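# Close the heat sealer's loaded drawer until sealing completes

## Task

Slide the heat sealer's loaded drawer all the way in so that the sealer ends with a blue light. At the end the seal sheet must still sit centred and squarely aligned on the plate, and the sealing frame must still rest on that sheet. None of this may depend on the robot still holding or pressing anything. Finish by releasing and moving the arm away.

## Robot and tools

Robot: one arm with six joints and a two-finger gripper. Every per-joint list, whether sent or reported, uses this order: waist, shoulder, elbow, wrist pitch, wrist yaw, wrist roll. The gripper opening comes after the joints. Shoulder, elbow and wrist roll are reversed: their sign is opposite to the URDF's, both in commands and in results. The stated joint ranges use URDF signs. Waist -2.618 to 3.054, shoulder 0.000 to 3.142, elbow 0.000 to 3.142, wrist pitch -1.571 to 1.571, wrist yaw -1.571 to 1.571, wrist roll -2.094 to 2.094. So a shoulder range of 0 to 3.142 reads as -3.142 to 0 in your numbers. Real joint ends may differ from these by up to 0.036 rad.

Scene frame: the origin is on the table surface directly under the arm base. +z is up, and +y is to the left when facing along +x. The base may be tilted relative to the table. There is one camera, cam_wrist, 896x504 pixels, pinhole with radial distortion. K=[[380.245, 0, 446.788], [0, 380.245, 250.829], [0, 0, 1]], fovy 67.067 deg.

The sealer: once the drawer is fully in and stays in, the sealer locks it and seals on its own. Light colours: green means ready, amber means locked and cycling, blue means sealed, red means the drawer is not completely in or the cycle failed. To retry, pull the drawer out until the light turns green, then push it fully in again. The sealer body is loose on the table. It must finish upright, turned almost not at all, and no more than a finger's width from where it started. Occasionally a loose object gets pushed, or something tugs on a held part.

Tools:

execute_actions(actions): a list of actions, run in order. Each action is a table of at most 15 rows. Each row is applied for one 1/30 s step, and if the table is short, its last row is repeated to fill 15 steps. A row is 7 numbers in [-1, 1]. The first six are joint displacements, scaled so that 1.0 equals 1.202 rad (waist), 1.258 (shoulder), 1.238 (elbow), 2.073 (wrist pitch), 2.022 (wrist yaw and wrist roll). They are offsets from the joint angles at the start of that action, not from the previous row. For the first action in a call, the start is the last reported angles. The seventh number is the absolute opening: +1 fully open, -1 closed. An action is refused if it would push a joint more than 0.036 rad beyond its range end. If the first action is refused, or any action is malformed, the whole call is rejected and nothing moves. An empty list just returns the current state and images.

move(target, speed, blocking): target is a single 7-number row with the same scaling. Its displacements are counted from the Joint positions in the most recent result that listed them. All joints travel so that each is the same fraction done at every moment, so the gripper follows a curve. A path lasts 0.5 to 10 s; moves longer than that are cut off at 10 s. speed is the top rate in rad/s of the joint with the farthest to go, 0.01 to 2, default 0.5. Moves do not stop for obstacles. Faster contact hits harder, and a target set further past the contact presses harder. With blocking=false the result comes back after 0.5 s. Until a result shows the move has ended, use wait or stop; other motion calls are refused. The "move:" line gives how it ended (done, off_target, moving, held, fault), limits=held or limits=none, and the joint farthest from its target.

wait(seconds): 0 to 10. Lets time pass while the arm keeps its last command. It returns early if a running move finishes.

stop(): brakes a running move. Braking needs room, more after fast motion. The fingers keep moving.

zoom_image(camera, region): camera "cam_wrist". region is [x0, y0, x1, y1] in pixels from the top-left corner, at most 504x504.

finished_scene(scene): ends the given scene permanently once the last command has been held. The goal must be met and must stay met.

Result lines: Joint positions and Joint velocities are in rad and rad/s, followed by the finger-pad gap in m (0.094 when fully open). Joint targets shows where each joint is being driven now, and this can drift. grip_measured is the opening on the command scale; readings may be off by about 1 mm. "joint sent to its limit" means a joint was clipped at its real end. The lack of that line does not prove there is room left. "joint command not followed" means the clearance check changed or blocked targets; mounting blocks and posts count as part of the arm. FAULT lines mean a stop.

Motion limits: each step, a joint's target may lead its measured angle by at most 0.202 (waist), 0.258 (shoulder), 0.238 (elbow), 0.573 (wrist pitch) or 0.522 (wrist yaw/roll) rad. If a step's targets would put the gripper more than 70 mm from where it is, all targets are scaled back. Large displacements therefore take several actions, and unfinished motion has to be commanded again. Sending zero displacements can let the arm sag. To hold a position, first send the displacement back to the wanted angles, then zeros, and increase the aim if a joint stays short. The robot holds the last command while you are composing a reply.

Gripping: to hold, command an opening about 0.03 below grip_measured; a smaller gap below it grips more gently. The fingers can exert roughly 50 to 62 N per pad, less on thin parts, and spike at first contact.

Motor heat: a MOTOR HOT warning appears from 75 °C. At 90 °C the arm stops for 10 s. At 100 °C the motors release and the arm drops.

Avoid: knocking anything off the table, which ends the scene. Also avoid slams, hard impacts, very hard pushes, drops, shoving the sealer out of place, and disturbing the sheet or frame.

Each tool is called after "Emit:" as a command line: name --argument value for each argument, lists and objects as JSON in quotes; but a table of rows of numbers goes row by row, as --pt "numbers of a row", without its own name.

## Session

Emit:
execute_actions --actions '[]'

Scene clock: 0.00 s.
grip_measured=+1.000
Joint names: [waist, shoulder, elbow, wrist pitch, wrist yaw, wrist roll]
Joint positions: [ 1.291 -1.938 -0.875 -0.291  0.557  1.059  0.094]
Joint velocities: [-0.002 -0.007  0.022 -0.037 -0.022 -0.007  0.   ]
Joint targets: [1.302 -1.934 -0.880 -0.294 0.547 1.058]

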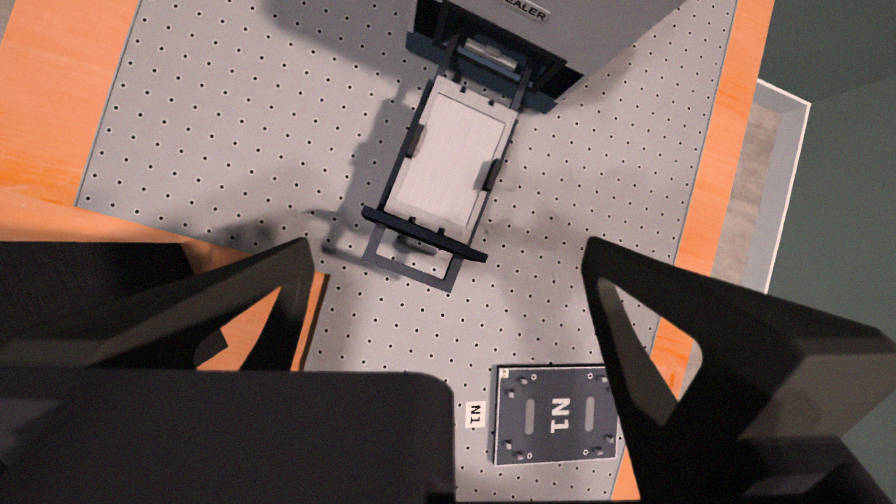

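Emit:
zoom_image --camera "cam_wrist" --region '[300, 0, 640, 320]'

Emit:
zoom_image --camera "cam_wrist" --region '[0, 0, 450, 400]'

Region (300, 0, 640, 320) of cam_wrist's 896x504 image, scaled by 1.482, with more detail than that image has; it fills the top 474 rows of this view, and the rest is white.

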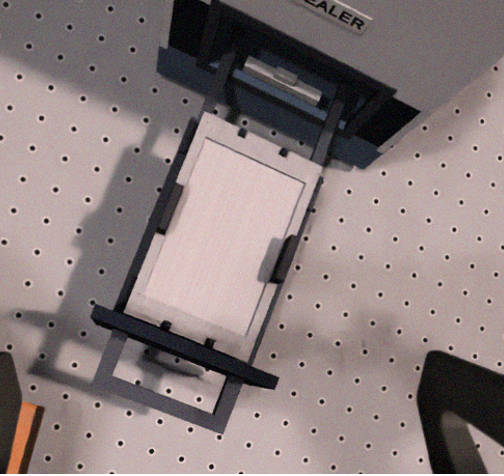

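Region (0, 0, 450, 400) of cam_wrist's 896x504 image, scaled by 1.120, with more detail than that image has.

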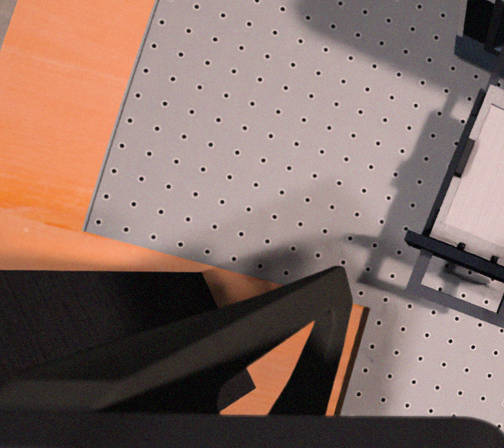

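Emit:
zoom_image --camera "cam_wrist" --region '[60, 60, 360, 260]'

Emit:
zoom_image --camera "cam_wrist" --region '[470, 60, 770, 260]'

Emit:
zoom_image --camera "cam_wrist" --region '[350, 170, 510, 310]'

Region (60, 60, 360, 260) of cam_wrist's 896x504 image, scaled by 1.680, with more detail than that image has.

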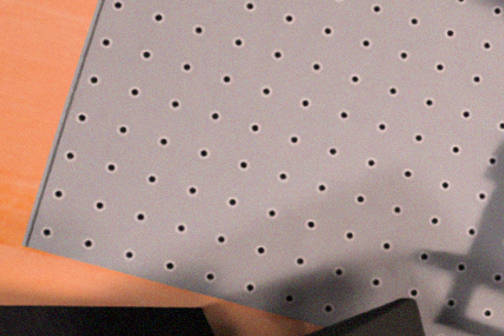

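Region (470, 60, 770, 260) of cam_wrist's 896x504 image, scaled by 1.680, with more detail than that image has.

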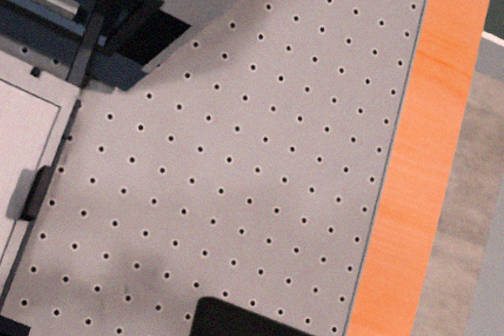

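Region (350, 170, 510, 310) of cam_wrist's 896x504 image, scaled by 3.150, with more detail than that image has; it fills the top 441 rows of this view, and the rest is white.

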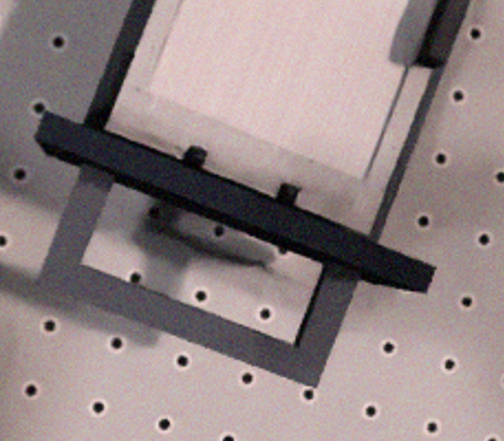

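Emit:
move --target '[-0.2, 0, 0, 0, 0, 0, -1]' --speed 0.5

Scene clock: 65.63 s.
grip_measured=-0.992
Joint names: [waist, shoulder, elbow, wrist pitch, wrist yaw, wrist roll]
Joint positions: [ 1.042 -1.938 -0.875 -0.291  0.562  1.059  0.   ]
Joint velocities: [ 0.012 -0.007 -0.002 -0.007 -0.022 -0.037 -0.001]
Joint targets: [1.050 -1.938 -0.875 -0.291 0.557 1.059]
move: done; limits=none; farthest joint: the waist, 0.008 radians from its target (0.240 radians at the start)

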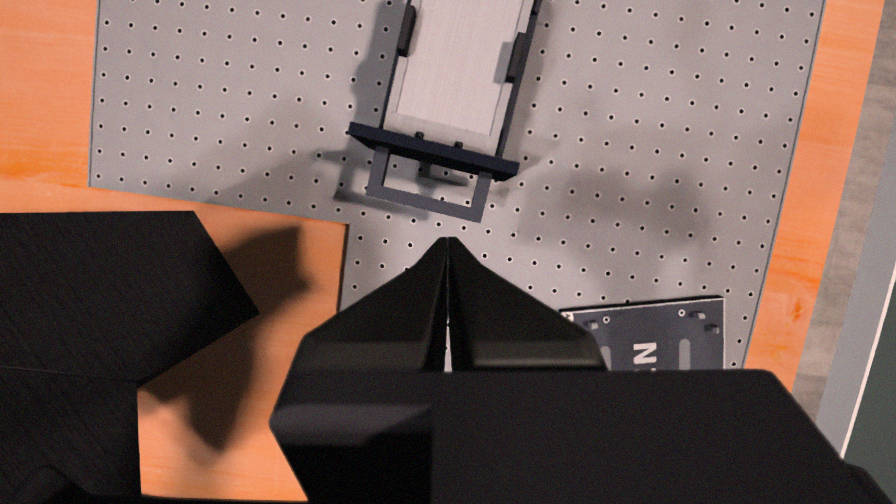

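Emit:
zoom_image --camera "cam_wrist" --region '[330, 100, 630, 300]'

Emit:
zoom_image --camera "cam_wrist" --region '[80, 0, 400, 240]'

Emit:
zoom_image --camera "cam_wrist" --region '[520, 0, 840, 300]'

Region (330, 100, 630, 300) of cam_wrist's 896x504 image, scaled by 1.680, with more detail than that image has.

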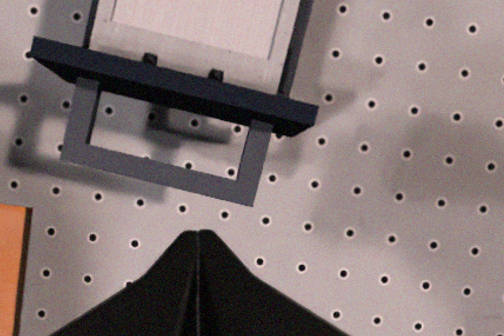

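Region (80, 0, 400, 240) of cam_wrist's 896x504 image, scaled by 1.575, with more detail than that image has; it fills the top 378 rows of this view, and the rest is white.

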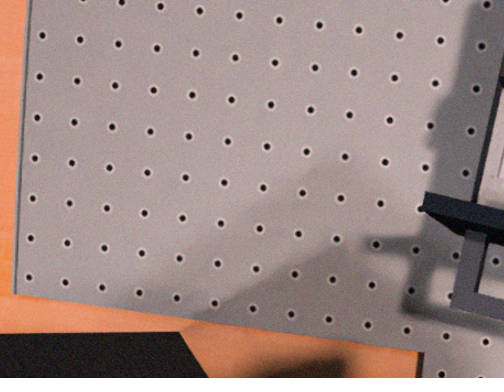

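Region (520, 0, 840, 300) of cam_wrist's 896x504 image, scaled by 1.575, with more detail than that image has; it fills the top 472 rows of this view, and the rest is white.

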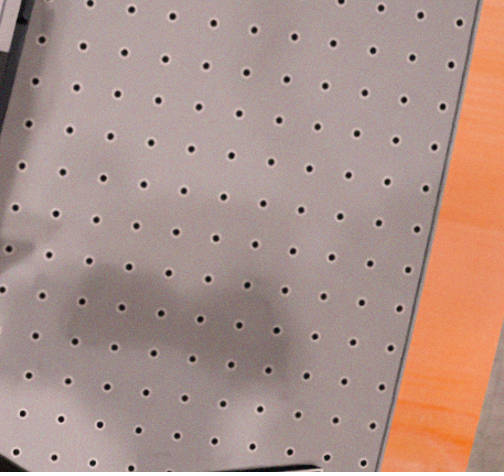

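Emit:
move --target '[-0.5324, -0.2266, 0.2936, 0.5205, -0.4374, 0.234, -1]' --speed 0.8

Scene clock: 146.67 s.
grip_measured=-0.992
Joint names: [waist, shoulder, elbow, wrist pitch, wrist yaw, wrist roll]
Joint positions: [ 0.402 -2.205 -0.53   0.781 -0.298  1.526  0.   ]
Joint velocities: [ 0.002 -0.002  0.002  0.051 -0.022  0.051 -0.001]
Joint targets: [0.402 -2.223 -0.512 0.788 -0.323 1.532]
move: off_target; limits=none; farthest joint: the wrist yaw, 0.025 radians from its target (0.884 radians at the start)

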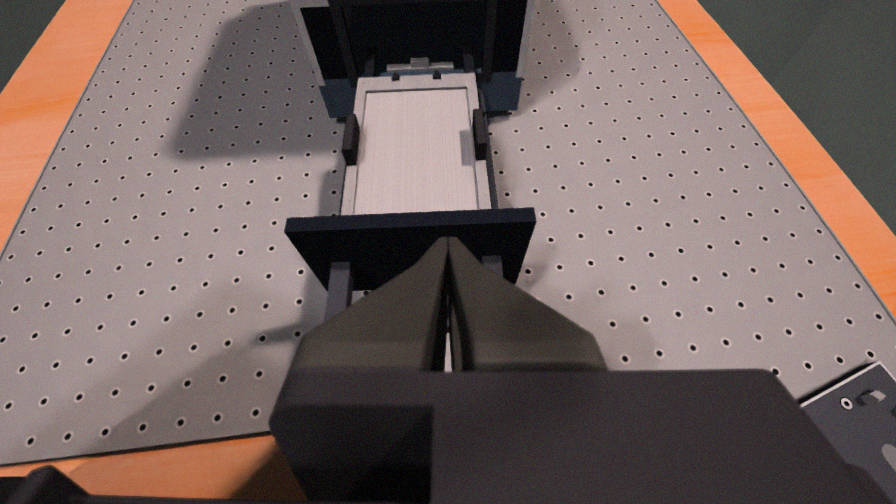

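Emit:
zoom_image --camera "cam_wrist" --region '[500, 150, 760, 370]'

Emit:
zoom_image --camera "cam_wrist" --region '[260, 180, 560, 340]'

Emit:
zoom_image --camera "cam_wrist" --region '[270, 0, 570, 180]'

Region (500, 150, 760, 370) of cam_wrist's 896x504 image, scaled by 1.938, with more detail than that image has; it fills the top 426 rows of this view, and the rest is white.

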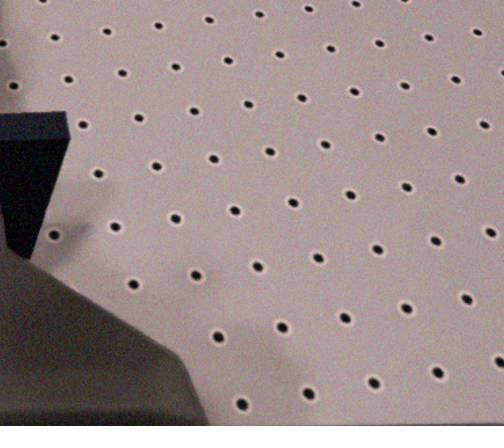

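Region (260, 180, 560, 340) of cam_wrist's 896x504 image, scaled by 1.680, with more detail than that image has; it fills the top 269 rows of this view, and the rest is white.

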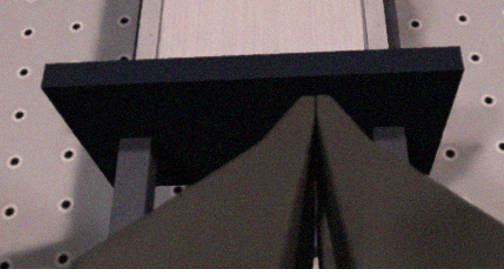

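Region (270, 0, 570, 180) of cam_wrist's 896x504 image, scaled by 1.680, with more detail than that image has; it fills the top 302 rows of this view, and the rest is white.

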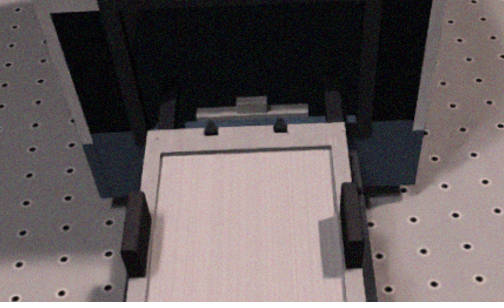

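Emit:
move --target '[-0.0762, -0.192, -0.1255, 0.015, -0.05, 0.044, -1]' --speed 0.35

Scene clock: 192.33 s.
grip_measured=-0.992
Joint names: [waist, shoulder, elbow, wrist pitch, wrist yaw, wrist roll]
Joint positions: [ 0.311 -2.429 -0.67   0.805 -0.374  1.608  0.   ]
Joint velocities: [-0.017 -0.017 -0.017  0.007 -0.037  0.037  0.   ]
Joint targets: [0.310 -2.447 -0.686 0.812 -0.399 1.615]
move: off_target; limits=none; farthest joint: the wrist yaw, 0.025 radians from its target (0.101 radians at the start)

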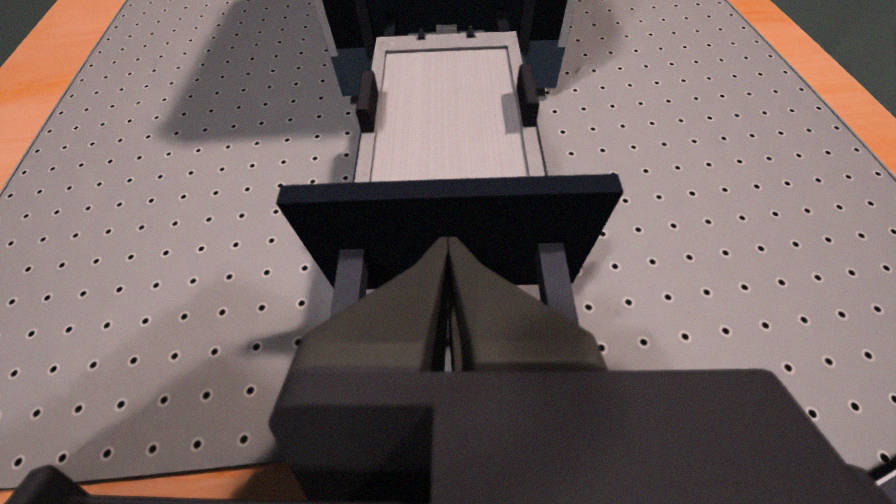

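Emit:
move --target '[0.1406, -0.1586, -0.1575, 0.028, 0.0415, -0.051, -1]' --speed 0.1

Scene clock: 213.13 s.
grip_measured=-0.992
Joint names: [waist, shoulder, elbow, wrist pitch, wrist yaw, wrist roll]
Joint positions: [ 0.456 -2.607 -0.848  0.856 -0.283  1.511  0.   ]
Joint velocities: [-0.002  0.002  0.007 -0.037 -0.007 -0.007  0.002]
Joint targets: [0.480 -2.629 -0.865 0.863 -0.290 1.505]
move: off_target; limits=none; farthest joint: the waist, 0.024 radians from its target (0.169 radians at the start)

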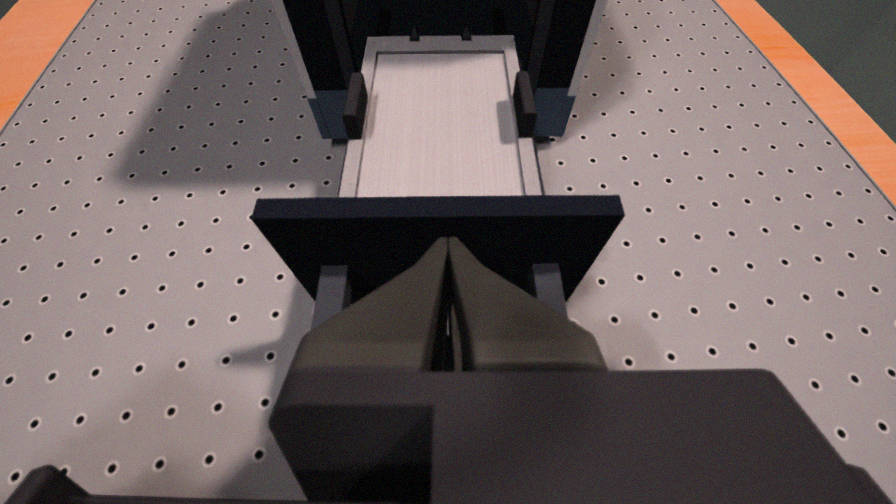

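Emit:
move --target '[0.1219, -0.1602, -0.181, -0.0072, 0.031, -0.045, -1]' --speed 0.14

Scene clock: 225.17 s.
grip_measured=-0.992
Joint names: [waist, shoulder, elbow, wrist pitch, wrist yaw, wrist roll]
Joint positions: [ 0.577 -2.786 -1.055  0.856 -0.207  1.426  0.   ]
Joint velocities: [-0.002  0.017  0.007 -0.007 -0.007  0.051  0.001]
Joint targets: [0.603 -2.808 -1.072 0.841 -0.220 1.420]
move: off_target; limits=none; farthest joint: the waist, 0.025 radians from its target (0.146 radians at the start)

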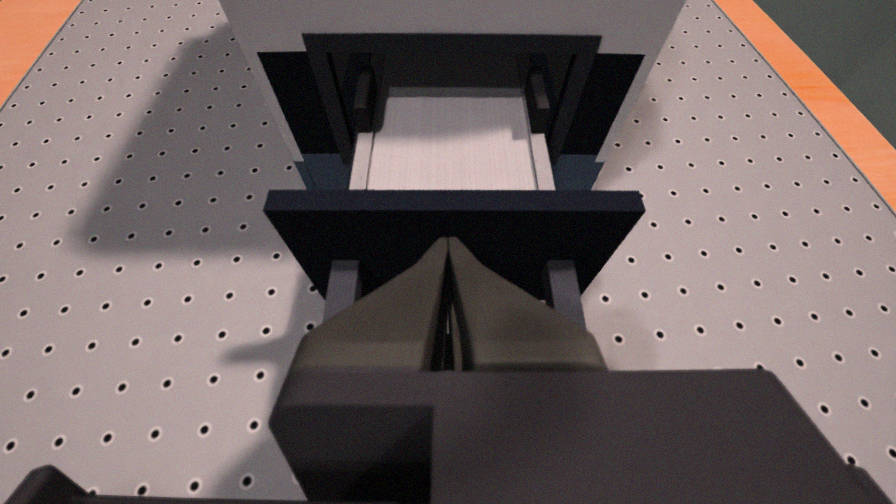

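Emit:
move --target '[0.1071, -0.1277, -0.2094, -0.0567, 0.023, -0.043, -1]' --speed 0.16

Scene clock: 236.93 s.
grip_measured=-0.992
Joint names: [waist, shoulder, elbow, wrist pitch, wrist yaw, wrist roll]
Joint positions: [ 0.678 -2.926 -1.296  0.759 -0.144  1.346  0.   ]
Joint velocities: [ 0.012 -0.002  0.012 -0.037  0.066  0.022 -0.001]
Joint targets: [0.706 -2.947 -1.314 0.738 -0.161 1.340]
move: off_target; limits=none; farthest joint: the waist, 0.028 radians from its target (0.128 radians at the start)

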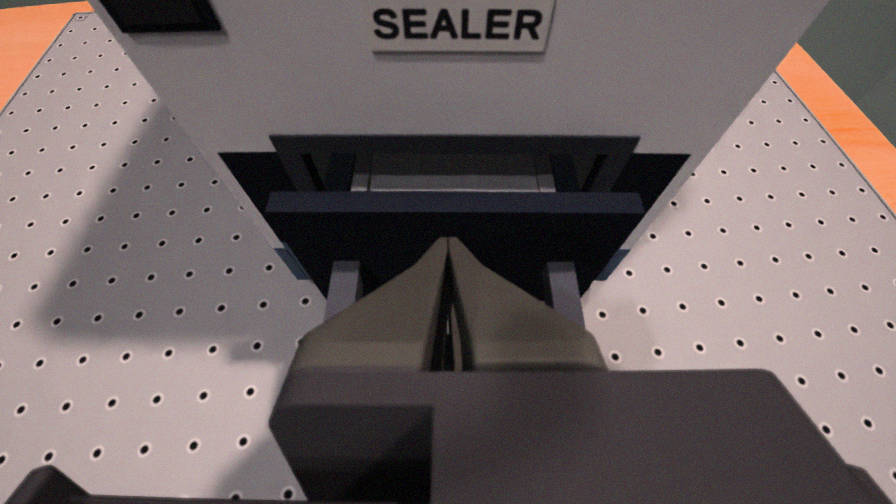

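Emit:
move --target '[0.049, -0.0556, -0.0856, -0.0246, 0.0, -0.015, -1]' --speed 0.07

Scene clock: 244.87 s.
grip_measured=-0.992
Joint names: [waist, shoulder, elbow, wrist pitch, wrist yaw, wrist roll]
Joint positions: [ 0.706 -2.975 -1.383  0.726 -0.124  1.321  0.   ]
Joint velocities: [-0.002  0.017  0.002  0.022  0.051 -0.022 -0.   ]
Joint targets: [0.737 -2.995 -1.402 0.708 -0.144 1.315]
move: off_target; limits=none; farthest joint: the waist, 0.031 radians from its target (0.059 radians at the start)

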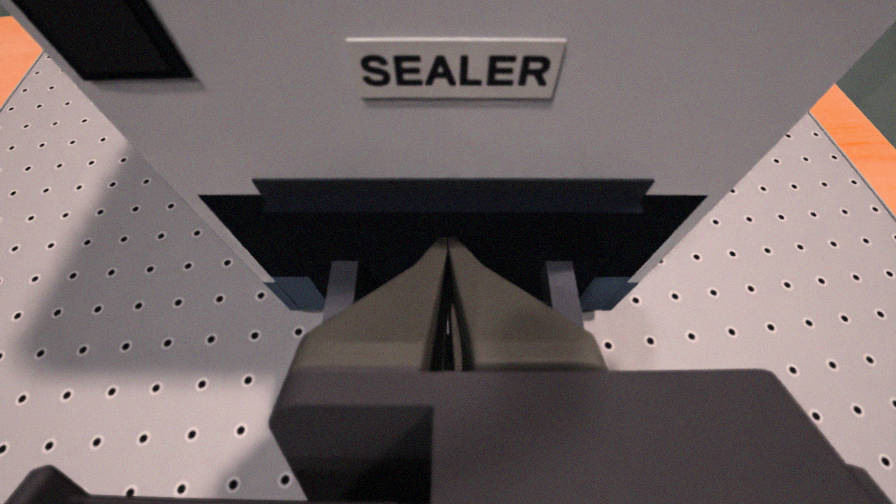

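Emit:
zoom_image --camera "cam_wrist" --region '[560, 160, 720, 240]'

Region (560, 160, 720, 240) of cam_wrist's 896x504 image, scaled by 3.150, with more detail than that image has.

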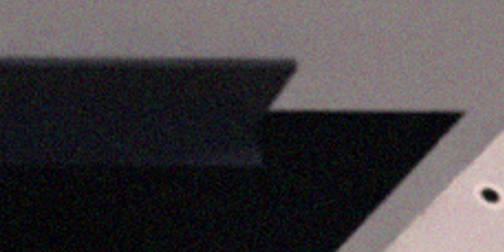

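Emit:
execute_actions --actions '[[[0.0262,-0.0165,-0.0163,-0.009,-0.010,-0.003,-1],[0.0266,-0.0171,-0.0174,-0.0092,-0.0103,-0.003,-1],[0.027,-0.0177,-0.0185,-0.0095,-0.0106,-0.003,-1],[0.0275,-0.0183,-0.0196,-0.0097,-0.011,-0.003,-1],[0.028,-0.0189,-0.0207,-0.010,-0.0113,-0.003,-1],[0.0285,-0.0195,-0.0218,-0.0102,-0.0116,-0.003,-1],[0.029,-0.0201,-0.0229,-0.0105,-0.012,-0.004,-1],[0.0295,-0.0207,-0.024,-0.0107,-0.0123,-0.004,-1],[0.030,-0.0213,-0.0251,-0.011,-0.0126,-0.004,-1],[0.0305,-0.0219,-0.0262,-0.0112,-0.013,-0.004,-1],[0.031,-0.0225,-0.0273,-0.0115,-0.0133,-0.005,-1],[0.0315,-0.0231,-0.0284,-0.0117,-0.0136,-0.005,-1],[0.032,-0.0238,-0.0295,-0.012,-0.014,-0.005,-1]]]'

Emit:
wait --seconds 0.5

Scene clock: 254.53 s.
grip_measured=-0.992
Joint names: [waist, shoulder, elbow, wrist pitch, wrist yaw, wrist roll]
Joint positions: [ 0.71  -2.978 -1.394  0.717 -0.124  1.317  0.   ]
Joint velocities: [-0.002  0.007 -0.007 -0.037 -0.051 -0.037  0.001]
Joint targets: [0.745 -3.005 -1.420 0.701 -0.153 1.311]

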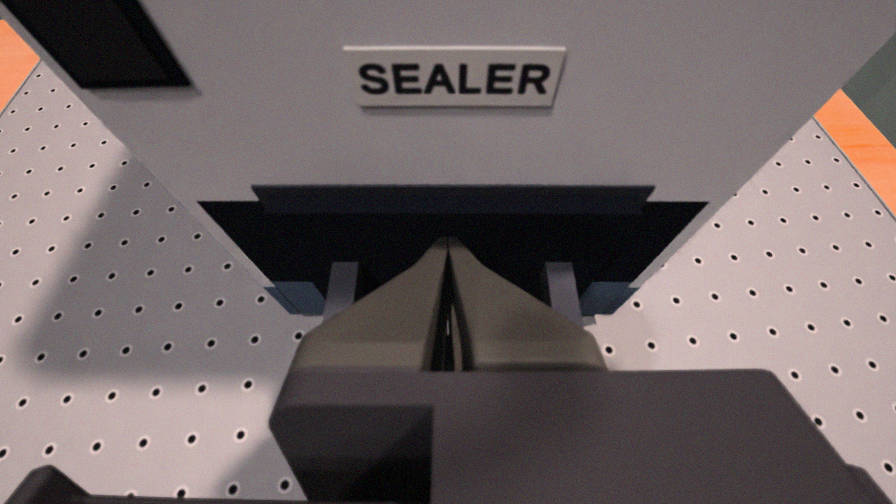

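Scene clock: 255.03 s.
grip_measured=-0.992
Joint names: [waist, shoulder, elbow, wrist pitch, wrist yaw, wrist roll]
Joint positions: [ 0.71  -2.978 -1.394  0.717 -0.124  1.316  0.   ]
Joint velocities: [-0.002  0.002  0.012 -0.095  0.007  0.051 -0.001]
Joint targets: [0.745 -3.005 -1.420 0.701 -0.153 1.311]
wait: 0.50 s; at rest by 0.17 s

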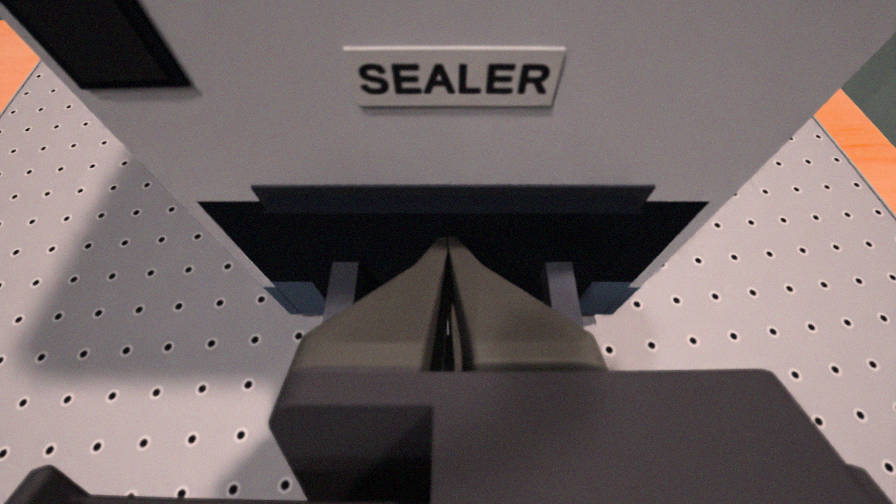

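Emit:
execute_actions --actions '[[[0.030,-0.022,-0.022,-0.0077,-0.0155,-0.0025,-1],[0.031,-0.0223,-0.023,-0.0077,-0.0167,-0.0025,-1],[0.032,-0.0226,-0.024,-0.0077,-0.018,-0.0025,-1],[0.033,-0.023,-0.025,-0.0077,-0.019,-0.0025,-1],[0.034,-0.0233,-0.026,-0.0077,-0.020,-0.0025,-1],[0.035,-0.0236,-0.027,-0.0077,-0.021,-0.0025,-1],[0.036,-0.024,-0.028,-0.0077,-0.022,-0.0025,-1],[0.037,-0.0243,-0.029,-0.0077,-0.023,-0.0025,-1],[0.038,-0.0246,-0.030,-0.0077,-0.024,-0.0025,-1],[0.039,-0.025,-0.031,-0.0077,-0.025,-0.0025,-1],[0.040,-0.0253,-0.032,-0.0077,-0.026,-0.0025,-1],[0.041,-0.0256,-0.033,-0.0077,-0.027,-0.0025,-1]]]'

Scene clock: 262.80 s.
grip_measured=-0.992
Joint names: [waist, shoulder, elbow, wrist pitch, wrist yaw, wrist roll]
Joint positions: [ 0.711 -2.978 -1.396  0.714 -0.125  1.316  0.   ]
Joint velocities: [-0.017  0.012 -0.017 -0.022 -0.051  0.037 -0.   ]
Joint targets: [0.759 -3.011 -1.435 0.701 -0.179 1.311]

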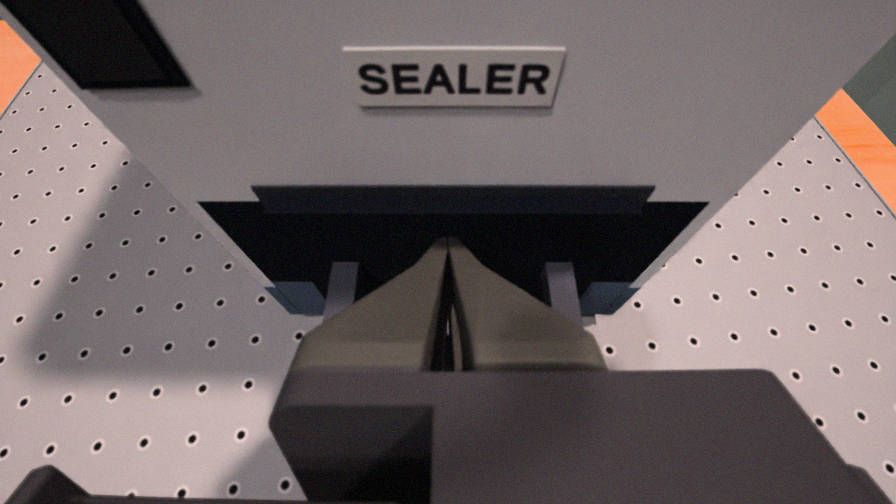

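Emit:
move --target '[-0.10, 0.36, 0.50, 0.07, -0.17, 0.06, -1]' --speed 0.6

Scene clock: 269.93 s.
grip_measured=-0.992
Joint names: [waist, shoulder, elbow, wrist pitch, wrist yaw, wrist roll]
Joint positions: [ 0.59  -2.542 -0.796  0.852 -0.444  1.431  0.   ]
Joint velocities: [-0.012  0.012  0.007 -0.051 -0.007  0.081  0.   ]
Joint targets: [0.591 -2.526 -0.777 0.859 -0.469 1.437]
move: off_target; limits=none; farthest joint: the wrist yaw, 0.024 radians from its target (0.344 radians at the start)

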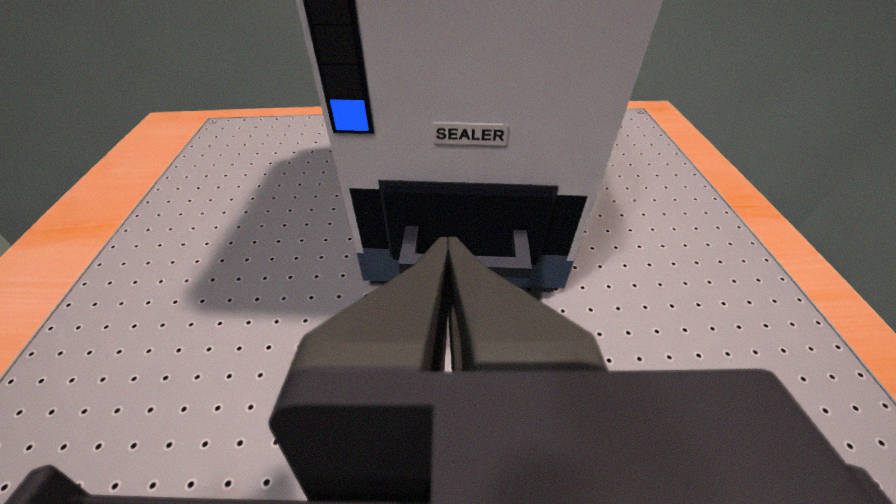

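Emit:
move --target '[-0.12, 0.25, 0.22, -0.03, 0.0, 0.03, -1]' --speed 0.6

Scene clock: 273.37 s.
grip_measured=-0.992
Joint names: [waist, shoulder, elbow, wrist pitch, wrist yaw, wrist roll]
Joint positions: [ 0.446 -2.243 -0.544  0.804 -0.44   1.486  0.   ]
Joint velocities: [ 0.017  0.012  0.007  0.007  0.051 -0.051 -0.   ]
Joint targets: [0.446 -2.228 -0.524 0.790 -0.444 1.492]
move: done; limits=none; farthest joint: the elbow, 0.020 radians from its target (0.272 radians at the start)

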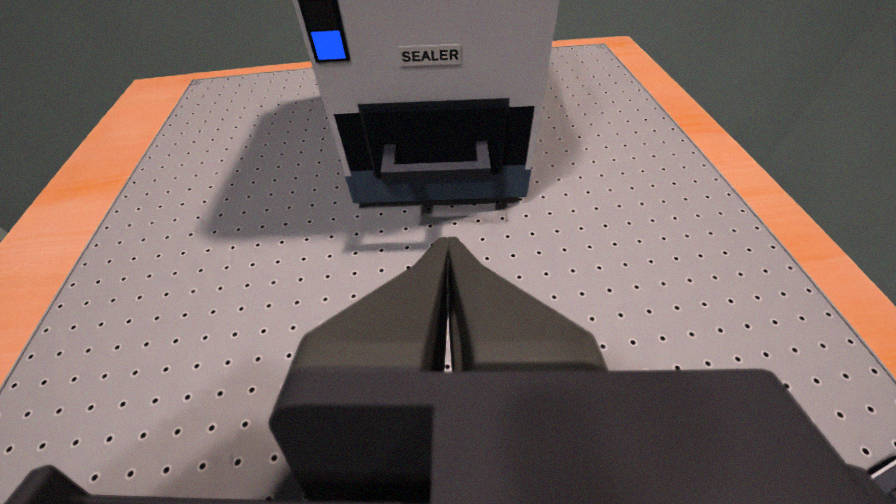

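Emit:
finished_scene --scene 1

The scene is finished: the task was done.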